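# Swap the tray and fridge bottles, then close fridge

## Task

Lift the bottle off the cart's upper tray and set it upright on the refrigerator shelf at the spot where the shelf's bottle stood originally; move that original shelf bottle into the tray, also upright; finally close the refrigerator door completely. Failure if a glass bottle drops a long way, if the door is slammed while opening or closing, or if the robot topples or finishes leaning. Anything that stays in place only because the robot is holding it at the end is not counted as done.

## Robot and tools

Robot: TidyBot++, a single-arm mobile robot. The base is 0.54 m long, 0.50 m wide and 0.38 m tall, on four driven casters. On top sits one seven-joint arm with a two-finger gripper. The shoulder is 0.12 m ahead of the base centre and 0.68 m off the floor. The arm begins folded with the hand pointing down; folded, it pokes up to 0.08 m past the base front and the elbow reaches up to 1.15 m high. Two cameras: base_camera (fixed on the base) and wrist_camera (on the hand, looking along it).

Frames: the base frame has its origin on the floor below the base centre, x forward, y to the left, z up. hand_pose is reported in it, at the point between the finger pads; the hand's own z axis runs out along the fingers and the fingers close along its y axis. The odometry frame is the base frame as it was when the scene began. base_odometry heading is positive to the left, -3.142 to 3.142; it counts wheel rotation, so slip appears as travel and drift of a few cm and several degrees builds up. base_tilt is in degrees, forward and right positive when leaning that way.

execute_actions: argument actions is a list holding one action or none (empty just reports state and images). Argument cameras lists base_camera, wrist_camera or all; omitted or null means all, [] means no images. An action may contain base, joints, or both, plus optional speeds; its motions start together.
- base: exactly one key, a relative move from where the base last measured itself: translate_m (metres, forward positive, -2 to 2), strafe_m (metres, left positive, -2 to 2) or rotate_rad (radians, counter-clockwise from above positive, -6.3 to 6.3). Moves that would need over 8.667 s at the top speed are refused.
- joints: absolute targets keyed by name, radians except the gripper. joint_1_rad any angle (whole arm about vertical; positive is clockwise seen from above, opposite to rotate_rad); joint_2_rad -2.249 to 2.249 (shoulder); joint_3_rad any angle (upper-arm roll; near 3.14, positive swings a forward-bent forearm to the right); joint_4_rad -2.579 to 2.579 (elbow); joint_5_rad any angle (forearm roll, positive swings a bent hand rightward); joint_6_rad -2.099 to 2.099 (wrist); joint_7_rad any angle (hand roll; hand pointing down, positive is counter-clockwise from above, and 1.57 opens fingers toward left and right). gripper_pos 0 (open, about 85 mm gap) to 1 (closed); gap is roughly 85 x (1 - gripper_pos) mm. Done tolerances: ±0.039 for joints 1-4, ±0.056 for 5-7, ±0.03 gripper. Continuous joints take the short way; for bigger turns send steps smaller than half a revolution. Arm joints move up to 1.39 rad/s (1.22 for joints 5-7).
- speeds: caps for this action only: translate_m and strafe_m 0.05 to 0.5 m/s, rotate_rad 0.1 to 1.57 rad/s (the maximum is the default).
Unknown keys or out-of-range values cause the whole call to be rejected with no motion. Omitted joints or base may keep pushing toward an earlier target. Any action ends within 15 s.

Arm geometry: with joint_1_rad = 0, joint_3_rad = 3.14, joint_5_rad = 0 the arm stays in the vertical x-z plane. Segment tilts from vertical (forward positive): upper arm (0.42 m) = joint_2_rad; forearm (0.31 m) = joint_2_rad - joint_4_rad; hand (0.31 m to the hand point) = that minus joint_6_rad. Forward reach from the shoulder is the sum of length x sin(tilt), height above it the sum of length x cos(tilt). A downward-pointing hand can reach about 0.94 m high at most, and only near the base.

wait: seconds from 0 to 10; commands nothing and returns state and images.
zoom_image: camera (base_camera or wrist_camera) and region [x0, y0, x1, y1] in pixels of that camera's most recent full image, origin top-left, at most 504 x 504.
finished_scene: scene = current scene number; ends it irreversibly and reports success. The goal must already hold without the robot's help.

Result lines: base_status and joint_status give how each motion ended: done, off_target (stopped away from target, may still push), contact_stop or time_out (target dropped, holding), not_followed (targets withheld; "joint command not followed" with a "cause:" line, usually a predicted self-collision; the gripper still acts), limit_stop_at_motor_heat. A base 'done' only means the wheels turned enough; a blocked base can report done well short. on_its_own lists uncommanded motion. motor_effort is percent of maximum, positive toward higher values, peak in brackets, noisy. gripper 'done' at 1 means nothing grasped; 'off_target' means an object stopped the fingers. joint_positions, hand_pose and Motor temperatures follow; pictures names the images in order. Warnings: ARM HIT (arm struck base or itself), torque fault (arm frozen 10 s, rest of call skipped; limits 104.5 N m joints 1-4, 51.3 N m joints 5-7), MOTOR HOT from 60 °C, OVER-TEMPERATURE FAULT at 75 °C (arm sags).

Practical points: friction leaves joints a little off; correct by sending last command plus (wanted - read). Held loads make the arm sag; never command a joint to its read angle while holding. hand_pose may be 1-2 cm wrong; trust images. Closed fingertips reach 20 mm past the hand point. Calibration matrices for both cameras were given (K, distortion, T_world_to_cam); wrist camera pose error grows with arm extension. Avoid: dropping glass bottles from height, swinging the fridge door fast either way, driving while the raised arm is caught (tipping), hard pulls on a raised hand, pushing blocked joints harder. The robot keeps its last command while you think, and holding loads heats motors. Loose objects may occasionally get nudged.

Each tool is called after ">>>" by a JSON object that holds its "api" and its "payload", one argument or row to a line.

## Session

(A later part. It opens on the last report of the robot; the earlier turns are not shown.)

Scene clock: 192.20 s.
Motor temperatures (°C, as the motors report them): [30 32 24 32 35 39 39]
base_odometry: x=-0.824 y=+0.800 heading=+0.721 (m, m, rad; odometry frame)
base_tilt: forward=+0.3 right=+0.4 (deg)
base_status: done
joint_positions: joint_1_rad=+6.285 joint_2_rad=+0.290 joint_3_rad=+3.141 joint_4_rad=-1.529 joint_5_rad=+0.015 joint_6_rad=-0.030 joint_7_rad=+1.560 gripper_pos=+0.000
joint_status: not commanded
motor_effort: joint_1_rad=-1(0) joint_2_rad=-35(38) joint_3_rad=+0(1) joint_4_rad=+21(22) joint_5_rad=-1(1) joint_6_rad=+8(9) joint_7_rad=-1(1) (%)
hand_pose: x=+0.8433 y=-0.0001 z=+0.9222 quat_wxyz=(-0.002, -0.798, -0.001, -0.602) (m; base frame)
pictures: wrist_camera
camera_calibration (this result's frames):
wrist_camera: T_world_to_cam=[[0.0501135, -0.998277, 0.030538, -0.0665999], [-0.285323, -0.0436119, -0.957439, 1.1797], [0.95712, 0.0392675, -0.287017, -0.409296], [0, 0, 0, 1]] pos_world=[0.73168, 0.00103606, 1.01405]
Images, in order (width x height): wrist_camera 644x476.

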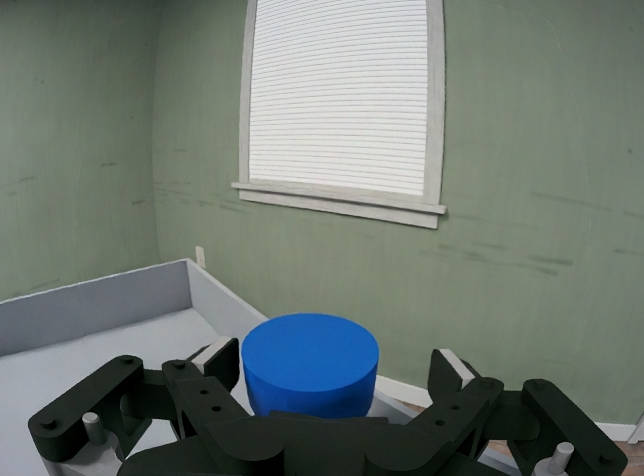

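>>> {"api": "execute_actions", "payload": {
  "actions": [
    {"base":{"translate_m":0.01},"joints":{"gripper_pos":1}}
  ],
  "cameras": ["wrist_camera"]
}}

>>> {"api": "execute_actions", "payload": {
  "actions": [
    {"joints":{"joint_4_rad":-0.9,"joint_6_rad":-0.65}}
  ],
  "cameras": []
}}

>>> {"api": "execute_actions", "payload": {
  "actions": [
    {"base":{"translate_m":-0.47}}
  ],
  "cameras": []
}}

>>> {"api": "execute_actions", "payload": {
  "actions": [
    {"base":{"rotate_rad":1.9},"speeds":{"rotate_rad":1.0}}
  ],
  "cameras": ["wrist_camera"]
}}

Scene clock: 202.03 s.
Motor temperatures (°C, as the motors report them): [30 32 24 32 35 39 39]
base_odometry: x=-0.816 y=+0.807 heading=+0.721 (m, m, rad; odometry frame)
base_tilt: forward=+0.3 right=+0.4 (deg)
base_status: done
joint_positions: joint_1_rad=+6.284 joint_2_rad=+0.288 joint_3_rad=+3.140 joint_4_rad=-1.530 joint_5_rad=+0.015 joint_6_rad=-0.027 joint_7_rad=+1.560 gripper_pos=+0.421
joint_status: gripper_pos off_target (ended at +0.421, target +1.000)
motor_effort: joint_1_rad=-1(2) joint_2_rad=-32(38) joint_3_rad=+0(2) joint_4_rad=+20(22) joint_5_rad=+0(1) joint_6_rad=+7(9) joint_7_rad=-2(2) (%)
hand_pose: x=+0.8431 y=+0.0018 z=+0.9238 quat_wxyz=(-0.001, -0.797, -0.002, -0.604) (m; base frame)
pictures: wrist_camera
camera_calibration (this result's frames):
wrist_camera: T_world_to_cam=[[0.0527202, -0.99815, 0.0302962, -0.0667628], [-0.281498, -0.0439625, -0.958554, 1.17909], [0.958113, 0.0420069, -0.283295, -0.413019], [0, 0, 0, 1]] pos_world=[0.731151, 0.00254626, 1.01524]
Images, in order (width x height): wrist_camera 644x476.

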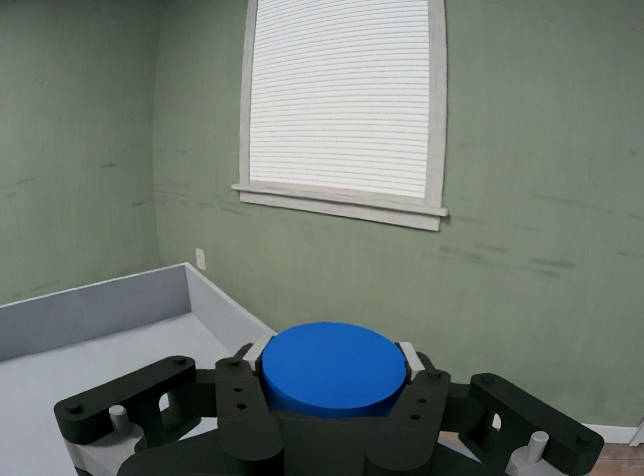

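Scene clock: 203.93 s.
Motor temperatures (°C, as the motors report them): [30 32 24 32 35 39 39]
base_odometry: x=-0.816 y=+0.807 heading=+0.721 (m, m, rad; odometry frame)
base_tilt: forward=+0.3 right=+0.4 (deg)
base_status: not commanded
joint_positions: joint_1_rad=+6.284 joint_2_rad=+0.310 joint_3_rad=+3.140 joint_4_rad=-0.946 joint_5_rad=+0.015 joint_6_rad=-0.643 joint_7_rad=+1.560 gripper_pos=+0.421
joint_status: joint_4_rad off_target (ended at -0.946, target -0.900); the others done
motor_effort: joint_1_rad=-1(1) joint_2_rad=-41(46) joint_3_rad=+0(0) joint_4_rad=+26(29) joint_5_rad=+0(1) joint_6_rad=+11(13) joint_7_rad=-1(2) (%)
hand_pose: x=+0.8409 y=-0.0010 z=+1.0795 quat_wxyz=(-0.003, -0.813, +0.002, -0.582) (m; base frame)
pictures: none
No camera images: the call's "cameras" was empty. Leave "cameras" out to get every camera's image.

Scene clock: 206.37 s.
Motor temperatures (°C, as the motors report them): [30 32 24 32 35 39 39]
base_odometry: x=-1.169 y=+0.497 heading=+0.721 (m, m, rad; odometry frame)
base_tilt: forward=+0.3 right=+0.4 (deg)
base_status: done
joint_positions: joint_1_rad=+6.284 joint_2_rad=+0.311 joint_3_rad=+3.140 joint_4_rad=-0.944 joint_5_rad=+0.014 joint_6_rad=-0.648 joint_7_rad=+1.560 gripper_pos=+0.421
joint_status: not commanded
motor_effort: joint_1_rad=-1(3) joint_2_rad=-41(47) joint_3_rad=+0(3) joint_4_rad=+25(28) joint_5_rad=+0(1) joint_6_rad=+11(11) joint_7_rad=-1(1) (%)
hand_pose: x=+0.8407 y=-0.0009 z=+1.0784 quat_wxyz=(-0.003, -0.814, +0.002, -0.580) (m; base frame)
pictures: none
No camera images: the call's "cameras" was empty. Leave "cameras" out to get every camera's image.

Scene clock: 209.40 s.
Motor temperatures (°C, as the motors report them): [30 32 24 32 35 39 39]
base_odometry: x=-1.169 y=+0.497 heading=+2.621 (m, m, rad; odometry frame)
base_tilt: forward=+0.3 right=+0.4 (deg)
base_status: done
joint_positions: joint_1_rad=+6.277 joint_2_rad=+0.311 joint_3_rad=+3.135 joint_4_rad=-0.944 joint_5_rad=+0.014 joint_6_rad=-0.648 joint_7_rad=+1.560 gripper_pos=+0.421
joint_status: not commanded
motor_effort: joint_1_rad=-2(4) joint_2_rad=-42(45) joint_3_rad=+0(4) joint_4_rad=+26(27) joint_5_rad=+0(1) joint_6_rad=+12(11) joint_7_rad=-1(1) (%)
hand_pose: x=+0.8407 y=+0.0069 z=+1.0784 quat_wxyz=(+0.001, -0.814, -0.002, -0.580) (m; base frame)
pictures: wrist_camera
camera_calibration (this result's frames):
wrist_camera: T_world_to_cam=[[0.0571605, -0.998047, 0.0251957, -0.0643957], [-0.336652, -0.0430274, -0.940646, 1.35384], [0.939893, 0.0452857, -0.338454, -0.292318], [0, 0, 0, 1]] pos_world=[0.734201, 0.00722008, 1.17617]
Images, in order (width x height): wrist_camera 644x476.

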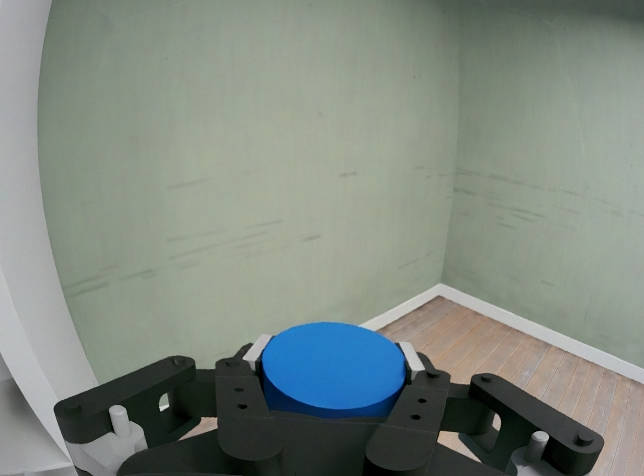

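>>> {"api": "execute_actions", "payload": {
  "actions": [
    {"base":{"strafe_m":-0.42},"speeds":{"strafe_m":0.35}}
  ],
  "cameras": []
}}

>>> {"api": "execute_actions", "payload": {
  "actions": [
    {"base":{"rotate_rad":1.072},"speeds":{"rotate_rad":0.8}}
  ],
  "cameras": []
}}

>>> {"api": "execute_actions", "payload": {
  "actions": [
    {"base":{"strafe_m":-0.11},"joints":{"joint_1_rad":0.035,"joint_2_rad":2.08,"joint_4_rad":0.22,"joint_6_rad":0.14}}
  ]
}}

Scene clock: 218.00 s.
Motor temperatures (°C, as the motors report them): [30 33 24 32 35 39 39]
base_odometry: x=-0.961 y=+0.861 heading=+2.622 (m, m, rad; odometry frame)
base_tilt: forward=+0.3 right=+0.4 (deg)
base_status: done
joint_positions: joint_1_rad=+6.281 joint_2_rad=+0.311 joint_3_rad=+3.137 joint_4_rad=-0.944 joint_5_rad=+0.014 joint_6_rad=-0.648 joint_7_rad=+1.560 gripper_pos=+0.421
joint_status: not commanded
motor_effort: joint_1_rad=-2(3) joint_2_rad=-42(43) joint_3_rad=-1(3) joint_4_rad=+26(26) joint_5_rad=+0(0) joint_6_rad=+11(12) joint_7_rad=-1(1) (%)
hand_pose: x=+0.8407 y=+0.0032 z=+1.0784 quat_wxyz=(-0.001, -0.814, +0.000, -0.580) (m; base frame)
pictures: none
No camera images: the call's "cameras" was empty. Leave "cameras" out to get every camera's image.

Scene clock: 220.33 s.
Motor temperatures (°C, as the motors report them): [30 33 24 32 35 39 39]
base_odometry: x=-0.961 y=+0.861 heading=-2.590 (m, m, rad; odometry frame)
base_tilt: forward=+0.3 right=+0.4 (deg)
base_status: done
joint_positions: joint_1_rad=+6.278 joint_2_rad=+0.311 joint_3_rad=+3.135 joint_4_rad=-0.944 joint_5_rad=+0.014 joint_6_rad=-0.648 joint_7_rad=+1.560 gripper_pos=+0.421
joint_status: not commanded
motor_effort: joint_1_rad=-1(4) joint_2_rad=-42(44) joint_3_rad=+0(4) joint_4_rad=+26(26) joint_5_rad=+0(1) joint_6_rad=+12(12) joint_7_rad=-1(2) (%)
hand_pose: x=+0.8407 y=+0.0061 z=+1.0784 quat_wxyz=(+0.001, -0.814, -0.002, -0.580) (m; base frame)
pictures: none
No camera images: the call's "cameras" was empty. Leave "cameras" out to get every camera's image.

Scene clock: 223.33 s.
Motor temperatures (°C, as the motors report them): [30 33 24 32 35 39 39]
base_odometry: x=-1.018 y=+0.955 heading=-2.589 (m, m, rad; odometry frame)
base_tilt: forward=+0.3 right=+0.4 (deg)
base_status: done
joint_positions: joint_1_rad=+6.298 joint_2_rad=+2.107 joint_3_rad=+3.138 joint_4_rad=+0.172 joint_5_rad=+0.014 joint_6_rad=+0.082 joint_7_rad=+1.560 gripper_pos=+0.421
joint_status: joint_4_rad off_target (ended at +0.172, target +0.220); joint_6_rad off_target (ended at +0.082, target +0.140); the others done
motor_effort: joint_1_rad=-1(3) joint_2_rad=-66(79) joint_3_rad=-1(2) joint_4_rad=+26(29) joint_5_rad=+0(1) joint_6_rad=+12(14) joint_7_rad=-1(1) (%)
hand_pose: x=+1.0733 y=-0.0124 z=+0.2680 quat_wxyz=(-0.004, -0.800, +0.006, -0.600) (m; base frame)
pictures: base_camera, wrist_camera
camera_calibration (this result's frames):
wrist_camera: T_world_to_cam=[[0.0373043, -0.998957, 0.02634, -0.0555827], [-0.290247, -0.0360533, -0.956272, 0.623484], [0.956224, 0.028028, -0.291289, -0.814768], [0, 0, 0, 1]] pos_world=[0.962139, -0.0102098, 0.360351]
Images, in order (width x height): base_camera 644x364, wrist_camera 644x476.

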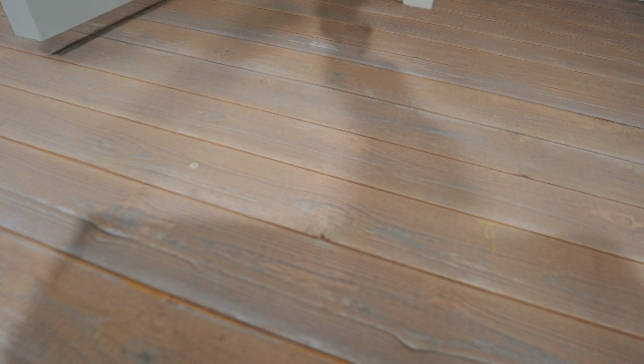

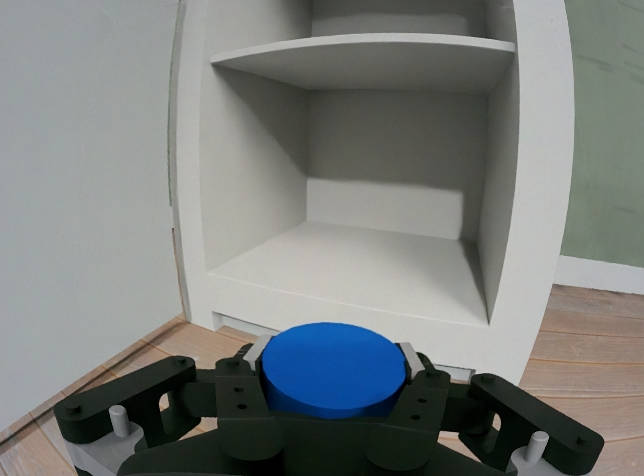

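Raise slightly, then go to the earlier reference pose (0.275 forward) to compare.

>>> {"api": "execute_actions", "payload": {
  "actions": [
    {"base":{"translate_m":0.275},"joints":{"joint_2_rad":2.03,"joint_6_rad":0.18},"speeds":{"translate_m":0.2}}
  ]
}}

Scene clock: 227.80 s.
Motor temperatures (°C, as the motors report them): [30 33 24 32 35 40 39]
base_odometry: x=-1.253 y=+0.811 heading=-2.589 (m, m, rad; odometry frame)
base_tilt: forward=+0.3 right=+0.4 (deg)
base_status: done
joint_positions: joint_1_rad=+6.300 joint_2_rad=+2.093 joint_3_rad=+3.138 joint_4_rad=+0.175 joint_5_rad=+0.014 joint_6_rad=+0.122 joint_7_rad=+1.560 gripper_pos=+0.421
joint_status: joint_2_rad off_target (ended at +2.093, target +2.030); joint_6_rad off_target (ended at +0.122, target +0.180)
motor_effort: joint_1_rad=-1(2) joint_2_rad=-67(71) joint_3_rad=-1(1) joint_4_rad=+26(28) joint_5_rad=+0(0) joint_6_rad=+12(12) joint_7_rad=-1(1) (%)
hand_pose: x=+1.0825 y=-0.0149 z=+0.2951 quat_wxyz=(-0.005, -0.782, +0.007, -0.623) (m; base frame)
pictures: base_camera, wrist_camera
camera_calibration (this result's frames):
wrist_camera: T_world_to_cam=[[0.0335928, -0.999011, 0.029123, -0.0558925], [-0.23546, -0.0362301, -0.971208, 0.597122], [0.971303, 0.0257683, -0.236445, -0.848136], [0, 0, 0, 1]] pos_world=[0.966273, -0.0123484, 0.38102]
Images, in order (width x height): base_camera 644x364, wrist_camera 644x476.

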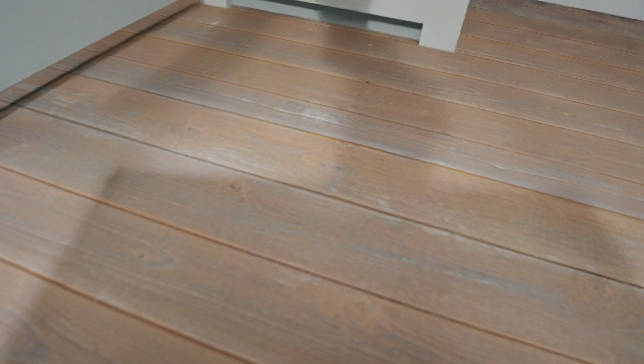

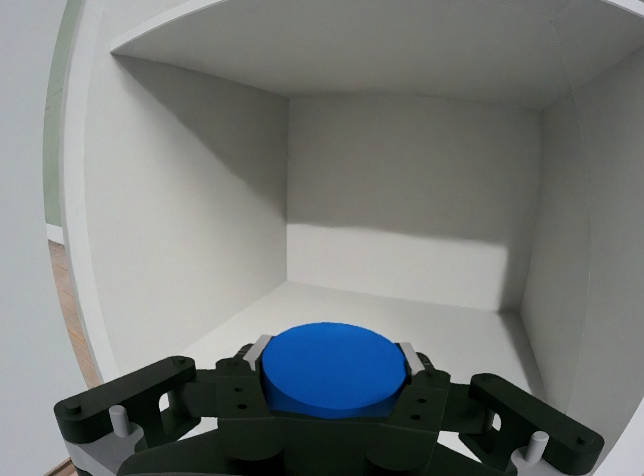

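>>> {"api": "execute_actions", "payload": {
  "actions": [
    {"base":{"translate_m":0.4},"joints":{"joint_1_rad":0.07},"speeds":{"translate_m":0.2}}
  ],
  "cameras": []
}}

>>> {"api": "execute_actions", "payload": {
  "actions": [
    {"joints":{"joint_2_rad":2.13}}
  ],
  "cameras": ["wrist_camera"]
}}

Scene clock: 240.17 s.
Motor temperatures (°C, as the motors report them): [30 34 24 32 35 40 39]
base_odometry: x=-1.594 y=+0.601 heading=-2.590 (m, m, rad; odometry frame)
base_tilt: forward=+0.3 right=+0.4 (deg)
base_status: done
joint_positions: joint_1_rad=+6.346 joint_2_rad=+2.092 joint_3_rad=+3.138 joint_4_rad=+0.175 joint_5_rad=+0.014 joint_6_rad=+0.122 joint_7_rad=+1.560 gripper_pos=+0.421
joint_status: all done
motor_effort: joint_1_rad=-1(1) joint_2_rad=-68(69) joint_3_rad=-1(1) joint_4_rad=+27(27) joint_5_rad=-1(0) joint_6_rad=+12(12) joint_7_rad=-2(1) (%)
hand_pose: x=+1.0814 y=-0.0591 z=+0.2966 quat_wxyz=(-0.019, -0.781, +0.024, -0.623) (m; base frame)
pictures: none
No camera images: the call's "cameras" was empty. Leave "cameras" out to get every camera's image.

Scene clock: 241.10 s.
Motor temperatures (°C, as the motors report them): [30 34 24 32 35 40 39]
base_odometry: x=-1.594 y=+0.601 heading=-2.590 (m, m, rad; odometry frame)
base_tilt: forward=+0.3 right=+0.4 (deg)
base_status: not commanded
joint_positions: joint_1_rad=+6.346 joint_2_rad=+2.143 joint_3_rad=+3.138 joint_4_rad=+0.185 joint_5_rad=+0.014 joint_6_rad=+0.139 joint_7_rad=+1.560 gripper_pos=+0.421
joint_status: all done
motor_effort: joint_1_rad=-1(2) joint_2_rad=-63(68) joint_3_rad=-1(2) joint_4_rad=+24(26) joint_5_rad=+0(1) joint_6_rad=+11(12) joint_7_rad=-1(2) (%)
hand_pose: x=+1.0635 y=-0.0579 z=+0.2581 quat_wxyz=(-0.019, -0.789, +0.025, -0.613) (m; base frame)
pictures: wrist_camera
camera_calibration (this result's frames):
wrist_camera: T_world_to_cam=[[-0.0114637, -0.999545, 0.0278969, -0.048997], [-0.259418, -0.0239706, -0.965468, 0.579856], [0.965697, -0.0183047, -0.259025, -0.828126], [0, 0, 0, 1]] pos_world=[0.949582, -0.0502338, 0.346694]
Images, in order (width x height): wrist_camera 644x476.

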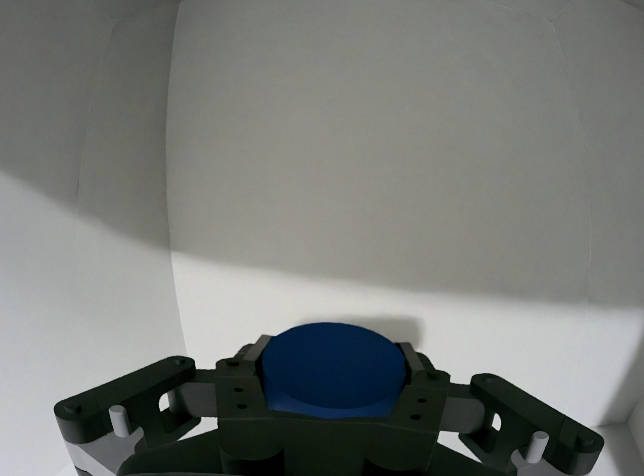

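>>> {"api": "execute_actions", "payload": {
  "actions": [
    {"joints":{"joint_2_rad":2.05}}
  ],
  "cameras": []
}}

>>> {"api": "execute_actions", "payload": {
  "actions": [
    {"joints":{"joint_1_rad":0.015}}
  ],
  "cameras": []
}}

>>> {"api": "execute_actions", "payload": {
  "actions": [
    {"joints":{"joint_2_rad":2.16}}
  ],
  "cameras": ["wrist_camera"]
}}

Scene clock: 247.83 s.
Motor temperatures (°C, as the motors report them): [30 34 24 32 35 40 39]
base_odometry: x=-1.594 y=+0.601 heading=-2.590 (m, m, rad; odometry frame)
base_tilt: forward=+0.3 right=+0.4 (deg)
base_status: not commanded
joint_positions: joint_1_rad=+6.346 joint_2_rad=+2.115 joint_3_rad=+3.138 joint_4_rad=+0.185 joint_5_rad=+0.014 joint_6_rad=+0.139 joint_7_rad=+1.560 gripper_pos=+0.421
joint_status: joint_2_rad off_target (ended at +2.115, target +2.050)
motor_effort: joint_1_rad=-1(1) joint_2_rad=-67(68) joint_3_rad=+0(1) joint_4_rad=+26(26) joint_5_rad=+0(0) joint_6_rad=+12(13) joint_7_rad=-1(1) (%)
hand_pose: x=+1.0753 y=-0.0587 z=+0.2854 quat_wxyz=(-0.019, -0.780, +0.024, -0.625) (m; base frame)
pictures: none
No camera images: the call's "cameras" was empty. Leave "cameras" out to get every camera's image.

Scene clock: 248.77 s.
Motor temperatures (°C, as the motors report them): [30 34 24 32 35 40 39]
base_odometry: x=-1.594 y=+0.601 heading=-2.590 (m, m, rad; odometry frame)
base_tilt: forward=+0.3 right=+0.4 (deg)
base_status: not commanded
joint_positions: joint_1_rad=+6.305 joint_2_rad=+2.115 joint_3_rad=+3.138 joint_4_rad=+0.185 joint_5_rad=+0.014 joint_6_rad=+0.139 joint_7_rad=+1.560 gripper_pos=+0.421
joint_status: all done
motor_effort: joint_1_rad=+0(4) joint_2_rad=-67(68) joint_3_rad=-1(1) joint_4_rad=+26(26) joint_5_rad=-1(1) joint_6_rad=+11(11) joint_7_rad=-1(1) (%)
hand_pose: x=+1.0769 y=-0.0196 z=+0.2854 quat_wxyz=(-0.006, -0.781, +0.008, -0.625) (m; base frame)
pictures: none
No camera images: the call's "cameras" was empty. Leave "cameras" out to get every camera's image.

Scene clock: 249.70 s.
Motor temperatures (°C, as the motors report them): [30 34 24 32 35 40 39]
base_odometry: x=-1.594 y=+0.601 heading=-2.590 (m, m, rad; odometry frame)
base_tilt: forward=+0.3 right=+0.4 (deg)
base_status: not commanded
joint_positions: joint_1_rad=+6.305 joint_2_rad=+2.154 joint_3_rad=+3.138 joint_4_rad=+0.195 joint_5_rad=+0.014 joint_6_rad=+0.151 joint_7_rad=+1.560 gripper_pos=+0.422
joint_status: all done
motor_effort: joint_1_rad=-1(1) joint_2_rad=-59(67) joint_3_rad=-1(1) joint_4_rad=+22(26) joint_5_rad=+0(1) joint_6_rad=+10(12) joint_7_rad=-1(1) (%)
hand_pose: x=+1.0637 y=-0.0189 z=+0.2582 quat_wxyz=(-0.006, -0.786, +0.008, -0.618) (m; base frame)
pictures: wrist_camera
camera_calibration (this result's frames):
wrist_camera: T_world_to_cam=[[0.0295387, -0.999157, 0.028493, -0.0537062], [-0.246533, -0.0349073, -0.968506, 0.567785], [0.968684, 0.0215839, -0.247356, -0.832976], [0, 0, 0, 1]] pos_world=[0.948455, -0.0158622, 0.345392]
Images, in order (width x height): wrist_camera 644x476.

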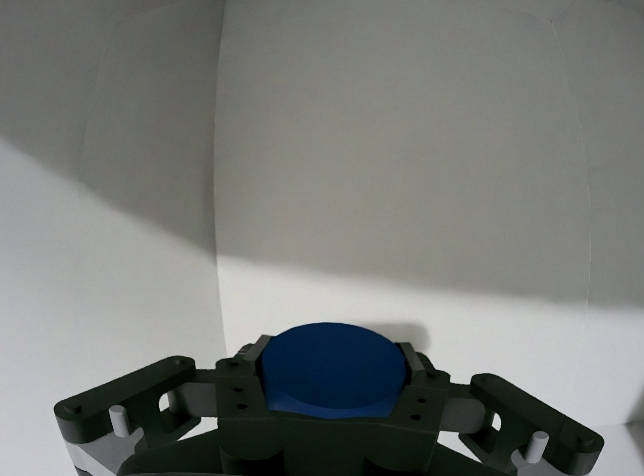

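>>> {"api": "execute_actions", "payload": {
  "actions": [
    {"joints":{"gripper_pos":0}}
  ],
  "cameras": []
}}

>>> {"api": "execute_actions", "payload": {
  "actions": [
    {"base":{"translate_m":-0.88}}
  ],
  "cameras": ["wrist_camera"]
}}

>>> {"api": "execute_actions", "payload": {
  "actions": [
    {"base":{"rotate_rad":-0.39},"joints":{"joint_1_rad":0,"joint_2_rad":0.5,"joint_4_rad":-2.3,"joint_6_rad":1.1,"gripper_pos":1}}
  ],
  "cameras": []
}}

>>> {"api": "execute_actions", "payload": {
  "actions": [
    {"base":{"strafe_m":1.17}}
  ]
}}

Scene clock: 269.37 s.
Motor temperatures (°C, as the motors report them): [30 34 24 32 35 40 39]
base_odometry: x=-1.594 y=+0.601 heading=-2.590 (m, m, rad; odometry frame)
base_tilt: forward=+0.3 right=+0.4 (deg)
base_status: not commanded
joint_positions: joint_1_rad=+6.305 joint_2_rad=+2.154 joint_3_rad=+3.138 joint_4_rad=+0.202 joint_5_rad=+0.014 joint_6_rad=+0.151 joint_7_rad=+1.560 gripper_pos=+0.000
joint_status: all done
motor_effort: joint_1_rad=-1(1) joint_2_rad=-56(60) joint_3_rad=+0(1) joint_4_rad=+21(23) joint_5_rad=+0(0) joint_6_rad=+8(9) joint_7_rad=-1(2) (%)
hand_pose: x=+1.0651 y=-0.0188 z=+0.2625 quat_wxyz=(-0.006, -0.784, +0.008, -0.621) (m; base frame)
pictures: none
No camera images: the call's "cameras" was empty. Leave "cameras" out to get every camera's image.

Scene clock: 272.60 s.
Motor temperatures (°C, as the motors report them): [30 34 24 32 35 40 39]
base_odometry: x=-0.844 y=+1.063 heading=-2.590 (m, m, rad; odometry frame)
base_tilt: forward=+0.3 right=+0.4 (deg)
base_status: done
joint_positions: joint_1_rad=+6.302 joint_2_rad=+2.155 joint_3_rad=+3.138 joint_4_rad=+0.204 joint_5_rad=+0.014 joint_6_rad=+0.152 joint_7_rad=+1.560 gripper_pos=+0.000
joint_status: not commanded
motor_effort: joint_1_rad=-1(4) joint_2_rad=-57(61) joint_3_rad=+0(1) joint_4_rad=+21(23) joint_5_rad=+0(1) joint_6_rad=+8(9) joint_7_rad=-1(1) (%)
hand_pose: x=+1.0648 y=-0.0162 z=+0.2620 quat_wxyz=(-0.005, -0.783, +0.007, -0.622) (m; base frame)
pictures: wrist_camera
camera_calibration (this result's frames):
wrist_camera: T_world_to_cam=[[0.0321661, -0.999065, 0.0289018, -0.0540736], [-0.238844, -0.0357624, -0.970399, 0.564133], [0.970525, 0.0243109, -0.239771, -0.837015], [0, 0, 0, 1]] pos_world=[0.948823, -0.0134996, 0.348306]
Images, in order (width x height): wrist_camera 644x476.

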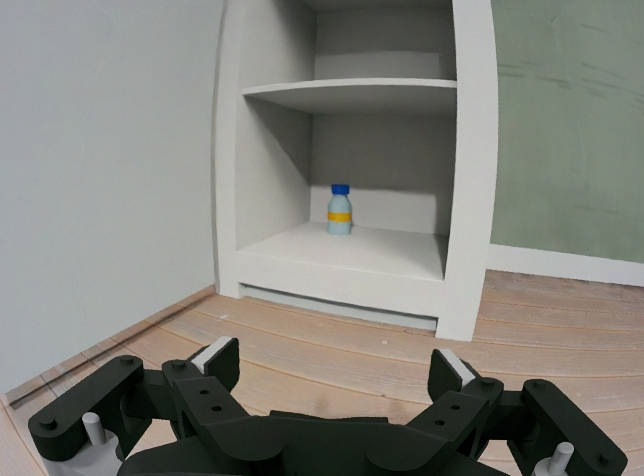

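Scene clock: 276.10 s.
Motor temperatures (°C, as the motors report them): [30 35 24 32 35 40 39]
base_odometry: x=-0.844 y=+1.063 heading=-2.980 (m, m, rad; odometry frame)
base_tilt: forward=+0.3 right=+0.4 (deg)
base_status: done
joint_positions: joint_1_rad=+6.288 joint_2_rad=+0.521 joint_3_rad=+3.138 joint_4_rad=-2.281 joint_5_rad=+0.014 joint_6_rad=+1.068 joint_7_rad=+1.560 gripper_pos=+0.999
joint_status: all done
motor_effort: joint_1_rad=-1(12) joint_2_rad=-32(62) joint_3_rad=+0(2) joint_4_rad=+11(22) joint_5_rad=+0(1) joint_6_rad=+8(9) joint_7_rad=-1(1) (%)
hand_pose: x=+0.7403 y=+0.0042 z=+0.6998 quat_wxyz=(+0.006, -0.762, -0.001, -0.647) (m; base frame)
pictures: none
No camera images: the call's "cameras" was empty. Leave "cameras" out to get every camera's image.

Scene clock: 279.80 s.
Motor temperatures (°C, as the motors report them): [30 35 24 32 35 40 39]
base_odometry: x=-0.657 y=-0.092 heading=-2.980 (m, m, rad; odometry frame)
base_tilt: forward=+0.3 right=+0.4 (deg)
base_status: done
joint_positions: joint_1_rad=+6.287 joint_2_rad=+0.521 joint_3_rad=+3.139 joint_4_rad=-2.281 joint_5_rad=+0.014 joint_6_rad=+1.068 joint_7_rad=+1.560 gripper_pos=+0.999
joint_status: not commanded
motor_effort: joint_1_rad=-2(4) joint_2_rad=-32(33) joint_3_rad=+0(2) joint_4_rad=+11(12) joint_5_rad=-1(1) joint_6_rad=+8(9) joint_7_rad=-1(1) (%)
hand_pose: x=+0.7403 y=+0.0046 z=+0.6999 quat_wxyz=(+0.006, -0.762, -0.001, -0.647) (m; base frame)
pictures: base_camera, wrist_camera
camera_calibration (this result's frames):
wrist_camera: T_world_to_cam=[[0.0584178, -0.997982, 0.0248783, -0.0521082], [-0.173037, -0.0346662, -0.984305, 0.873346], [0.983181, 0.0531961, -0.174713, -0.472642], [0, 0, 0, 1]] pos_world=[0.618858, 0.00341516, 0.778358]
Images, in order (width x height): base_camera 644x364, wrist_camera 644x476.

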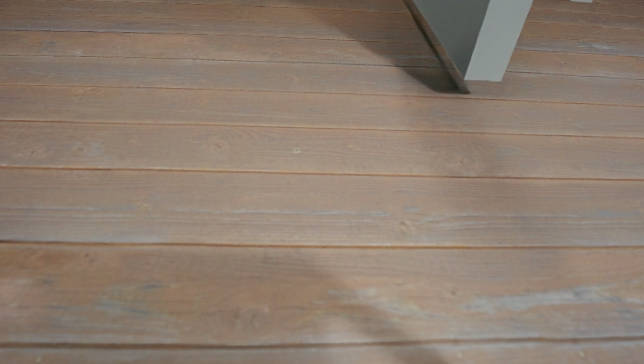

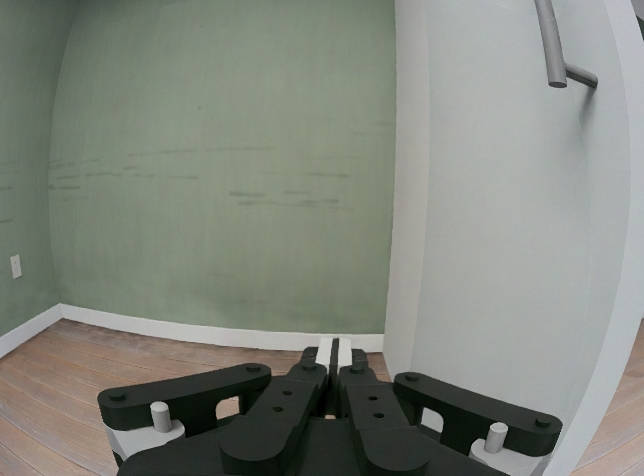

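>>> {"api": "execute_actions", "payload": {
  "actions": [
    {"base":{"translate_m":0.22}}
  ],
  "cameras": []
}}

>>> {"api": "execute_actions", "payload": {
  "actions": [
    {"base":{"strafe_m":-0.6},"speeds":{"strafe_m":0.09}}
  ]
}}

Scene clock: 287.20 s.
Motor temperatures (°C, as the motors report them): [30 34 24 32 35 40 39]
base_odometry: x=-0.874 y=-0.128 heading=-2.980 (m, m, rad; odometry frame)
base_tilt: forward=+0.3 right=+0.4 (deg)
base_status: done
joint_positions: joint_1_rad=+6.287 joint_2_rad=+0.519 joint_3_rad=+3.139 joint_4_rad=-2.285 joint_5_rad=+0.014 joint_6_rad=+1.069 joint_7_rad=+1.560 gripper_pos=+0.999
joint_status: not commanded
motor_effort: joint_1_rad=-1(2) joint_2_rad=-32(35) joint_3_rad=+0(1) joint_4_rad=+11(12) joint_5_rad=+0(0) joint_6_rad=+7(8) joint_7_rad=-1(1) (%)
hand_pose: x=+0.7390 y=+0.0046 z=+0.6999 quat_wxyz=(+0.006, -0.763, -0.001, -0.647) (m; base frame)
pictures: none
No camera images: the call's "cameras" was empty. Leave "cameras" out to get every camera's image.

Scene clock: 294.43 s.
Motor temperatures (°C, as the motors report them): [30 34 24 32 35 40 39]
base_odometry: x=-0.971 y=+0.465 heading=-2.980 (m, m, rad; odometry frame)
base_tilt: forward=+0.3 right=+0.4 (deg)
base_status: done
joint_positions: joint_1_rad=+6.280 joint_2_rad=+0.519 joint_3_rad=+3.135 joint_4_rad=-2.285 joint_5_rad=+0.015 joint_6_rad=+1.069 joint_7_rad=+1.560 gripper_pos=+0.999
joint_status: not commanded
motor_effort: joint_1_rad=-1(5) joint_2_rad=-31(32) joint_3_rad=+0(6) joint_4_rad=+11(12) joint_5_rad=+0(4) joint_6_rad=+8(9) joint_7_rad=-1(1) (%)
hand_pose: x=+0.7388 y=+0.0110 z=+0.6998 quat_wxyz=(+0.011, -0.763, -0.005, -0.647) (m; base frame)
pictures: base_camera, wrist_camera
camera_calibration (this result's frames):
wrist_camera: T_world_to_cam=[[0.0690316, -0.997347, 0.0230978, -0.0522659], [-0.173644, -0.034812, -0.984193, 0.873573], [0.982386, 0.0639296, -0.175587, -0.470499], [0, 0, 0, 1]] pos_world=[0.61751, 0.00836239, 0.778358]
Images, in order (width x height): base_camera 644x364, wrist_camera 644x476.

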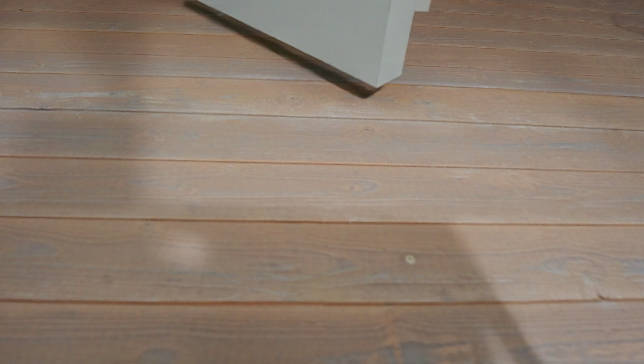

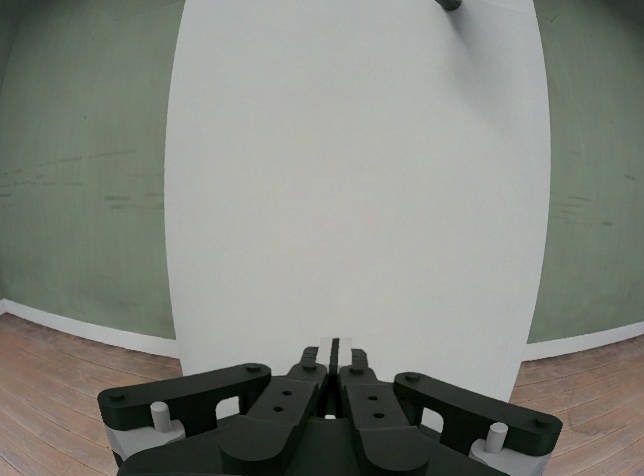

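>>> {"api": "execute_actions", "payload": {
  "actions": [
    {"base":{"translate_m":0.4},"speeds":{"translate_m":0.055}}
  ]
}}

Scene clock: 304.60 s.
Motor temperatures (°C, as the motors report them): [30 34 24 32 35 40 39]
base_odometry: x=-1.366 y=+0.400 heading=-2.980 (m, m, rad; odometry frame)
base_tilt: forward=+0.3 right=+0.4 (deg)
base_status: done
joint_positions: joint_1_rad=+6.280 joint_2_rad=+0.518 joint_3_rad=+3.135 joint_4_rad=-2.285 joint_5_rad=+0.015 joint_6_rad=+1.069 joint_7_rad=+1.560 gripper_pos=+0.999
joint_status: not commanded
motor_effort: joint_1_rad=-1(1) joint_2_rad=-32(34) joint_3_rad=+0(1) joint_4_rad=+11(12) joint_5_rad=+0(1) joint_6_rad=+9(9) joint_7_rad=-1(1) (%)
hand_pose: x=+0.7386 y=+0.0110 z=+0.7003 quat_wxyz=(+0.011, -0.762, -0.005, -0.647) (m; base frame)
pictures: base_camera, wrist_camera
camera_calibration (this result's frames):
wrist_camera: T_world_to_cam=[[0.0690178, -0.997347, 0.023141, -0.0522809], [-0.172942, -0.0348065, -0.984317, 0.873555], [0.982511, 0.0639333, -0.174886, -0.470766], [0, 0, 0, 1]] pos_world=[0.617215, 0.00836077, 0.778735]
Images, in order (width x height): base_camera 644x364, wrist_camera 644x476.

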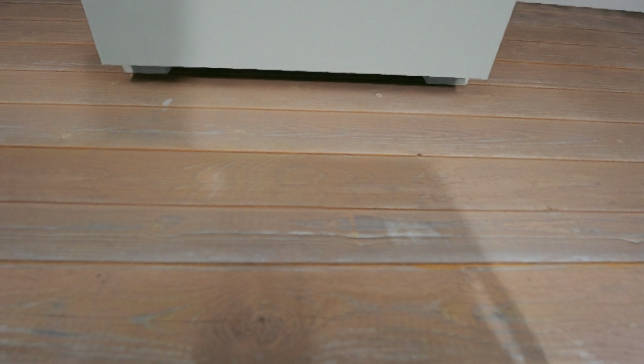

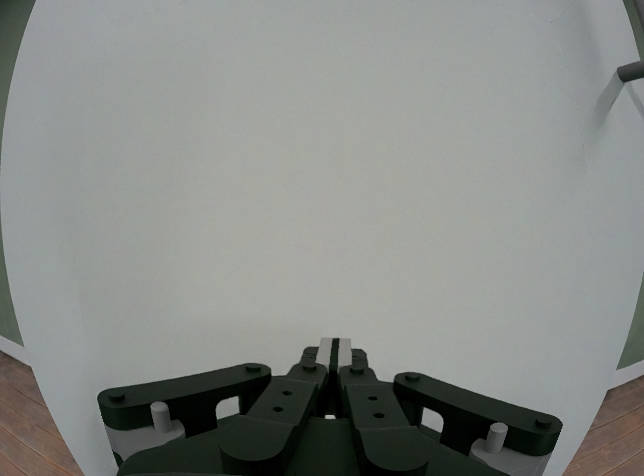

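Looks shut; confirm with a small push.

>>> {"api": "execute_actions", "payload": {
  "actions": [
    {"base":{"translate_m":0.04},"speeds":{"translate_m":0.05}}
  ],
  "cameras": ["base_camera"]
}}

>>> {"api": "execute_actions", "payload": {
  "actions": [
    {"base":{"translate_m":-0.1},"joints":{"joint_1_rad":2.2,"joint_2_rad":-0.37,"joint_4_rad":-2.2,"joint_6_rad":0.1}}
  ]
}}

Scene clock: 311.20 s.
Motor temperatures (°C, as the motors report them): [30 34 24 32 35 40 39]
base_odometry: x=-1.405 y=+0.394 heading=-2.980 (m, m, rad; odometry frame)
base_tilt: forward=+0.3 right=+0.4 (deg)
base_status: done
joint_positions: joint_1_rad=+6.280 joint_2_rad=+0.518 joint_3_rad=+3.135 joint_4_rad=-2.286 joint_5_rad=+0.015 joint_6_rad=+1.070 joint_7_rad=+1.560 gripper_pos=+0.999
joint_status: not commanded
motor_effort: joint_1_rad=-1(3) joint_2_rad=-32(34) joint_3_rad=+0(1) joint_4_rad=+11(12) joint_5_rad=+0(0) joint_6_rad=+8(9) joint_7_rad=-1(1) (%)
hand_pose: x=+0.7384 y=+0.0110 z=+0.7004 quat_wxyz=(+0.011, -0.762, -0.005, -0.647) (m; base frame)
pictures: base_camera
Images, in order (width x height): base_camera 644x364.

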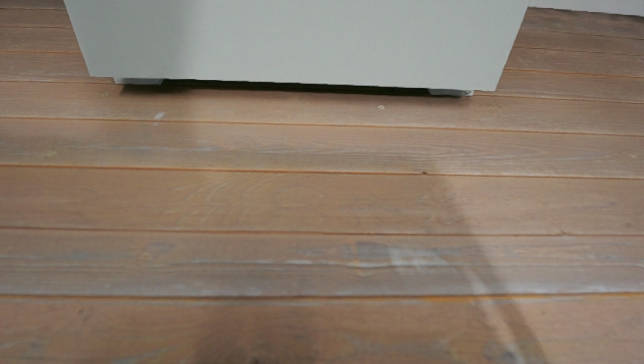

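Scene clock: 314.47 s.
Motor temperatures (°C, as the motors report them): [30 34 24 32 35 40 39]
base_odometry: x=-1.307 y=+0.410 heading=-2.980 (m, m, rad; odometry frame)
base_tilt: forward=+0.2 right=+0.4 (deg)
base_status: done
joint_positions: joint_1_rad=+8.466 joint_2_rad=-0.346 joint_3_rad=+3.135 joint_4_rad=-2.222 joint_5_rad=+0.015 joint_6_rad=+0.133 joint_7_rad=+1.560 gripper_pos=+0.999
joint_status: all done
motor_effort: joint_1_rad=-1(1) joint_2_rad=-9(33) joint_3_rad=+0(1) joint_4_rad=+21(21) joint_5_rad=+0(0) joint_6_rad=+8(9) joint_7_rad=-1(1) (%)
hand_pose: x=-0.1429 y=-0.3825 z=+0.9297 quat_wxyz=(-0.571, -0.357, +0.677, -0.298) (m; base frame)
pictures: base_camera, wrist_camera
camera_calibration (this result's frames):
wrist_camera: T_world_to_cam=[[-0.849233, 0.526688, 0.0374556, 0.0492048], [0.0659164, 0.17613, -0.982157, 1.04609], [-0.523888, -0.831612, -0.184293, -0.0884739], [0, 0, 0, 1]] pos_world=[-0.0735183, -0.283739, 1.00927]
Images, in order (width x height): base_camera 644x364, wrist_camera 644x476.

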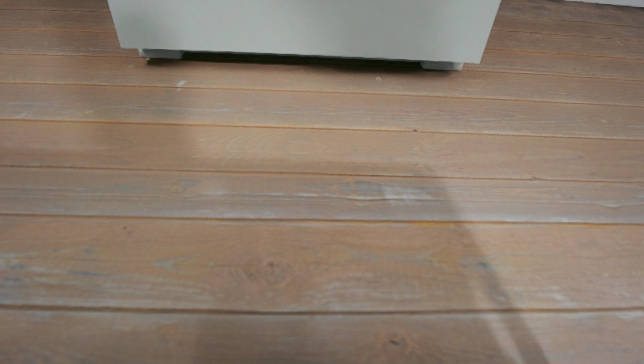

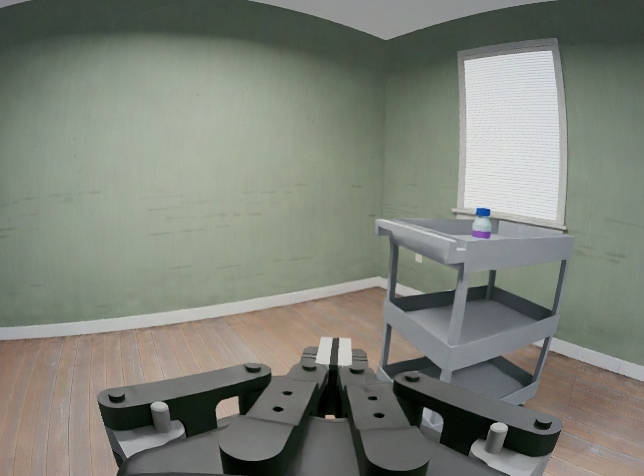

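>>> {"api": "finished_scene", "payload": {
  "scene": 1
}}

The scene is finished: the task was done.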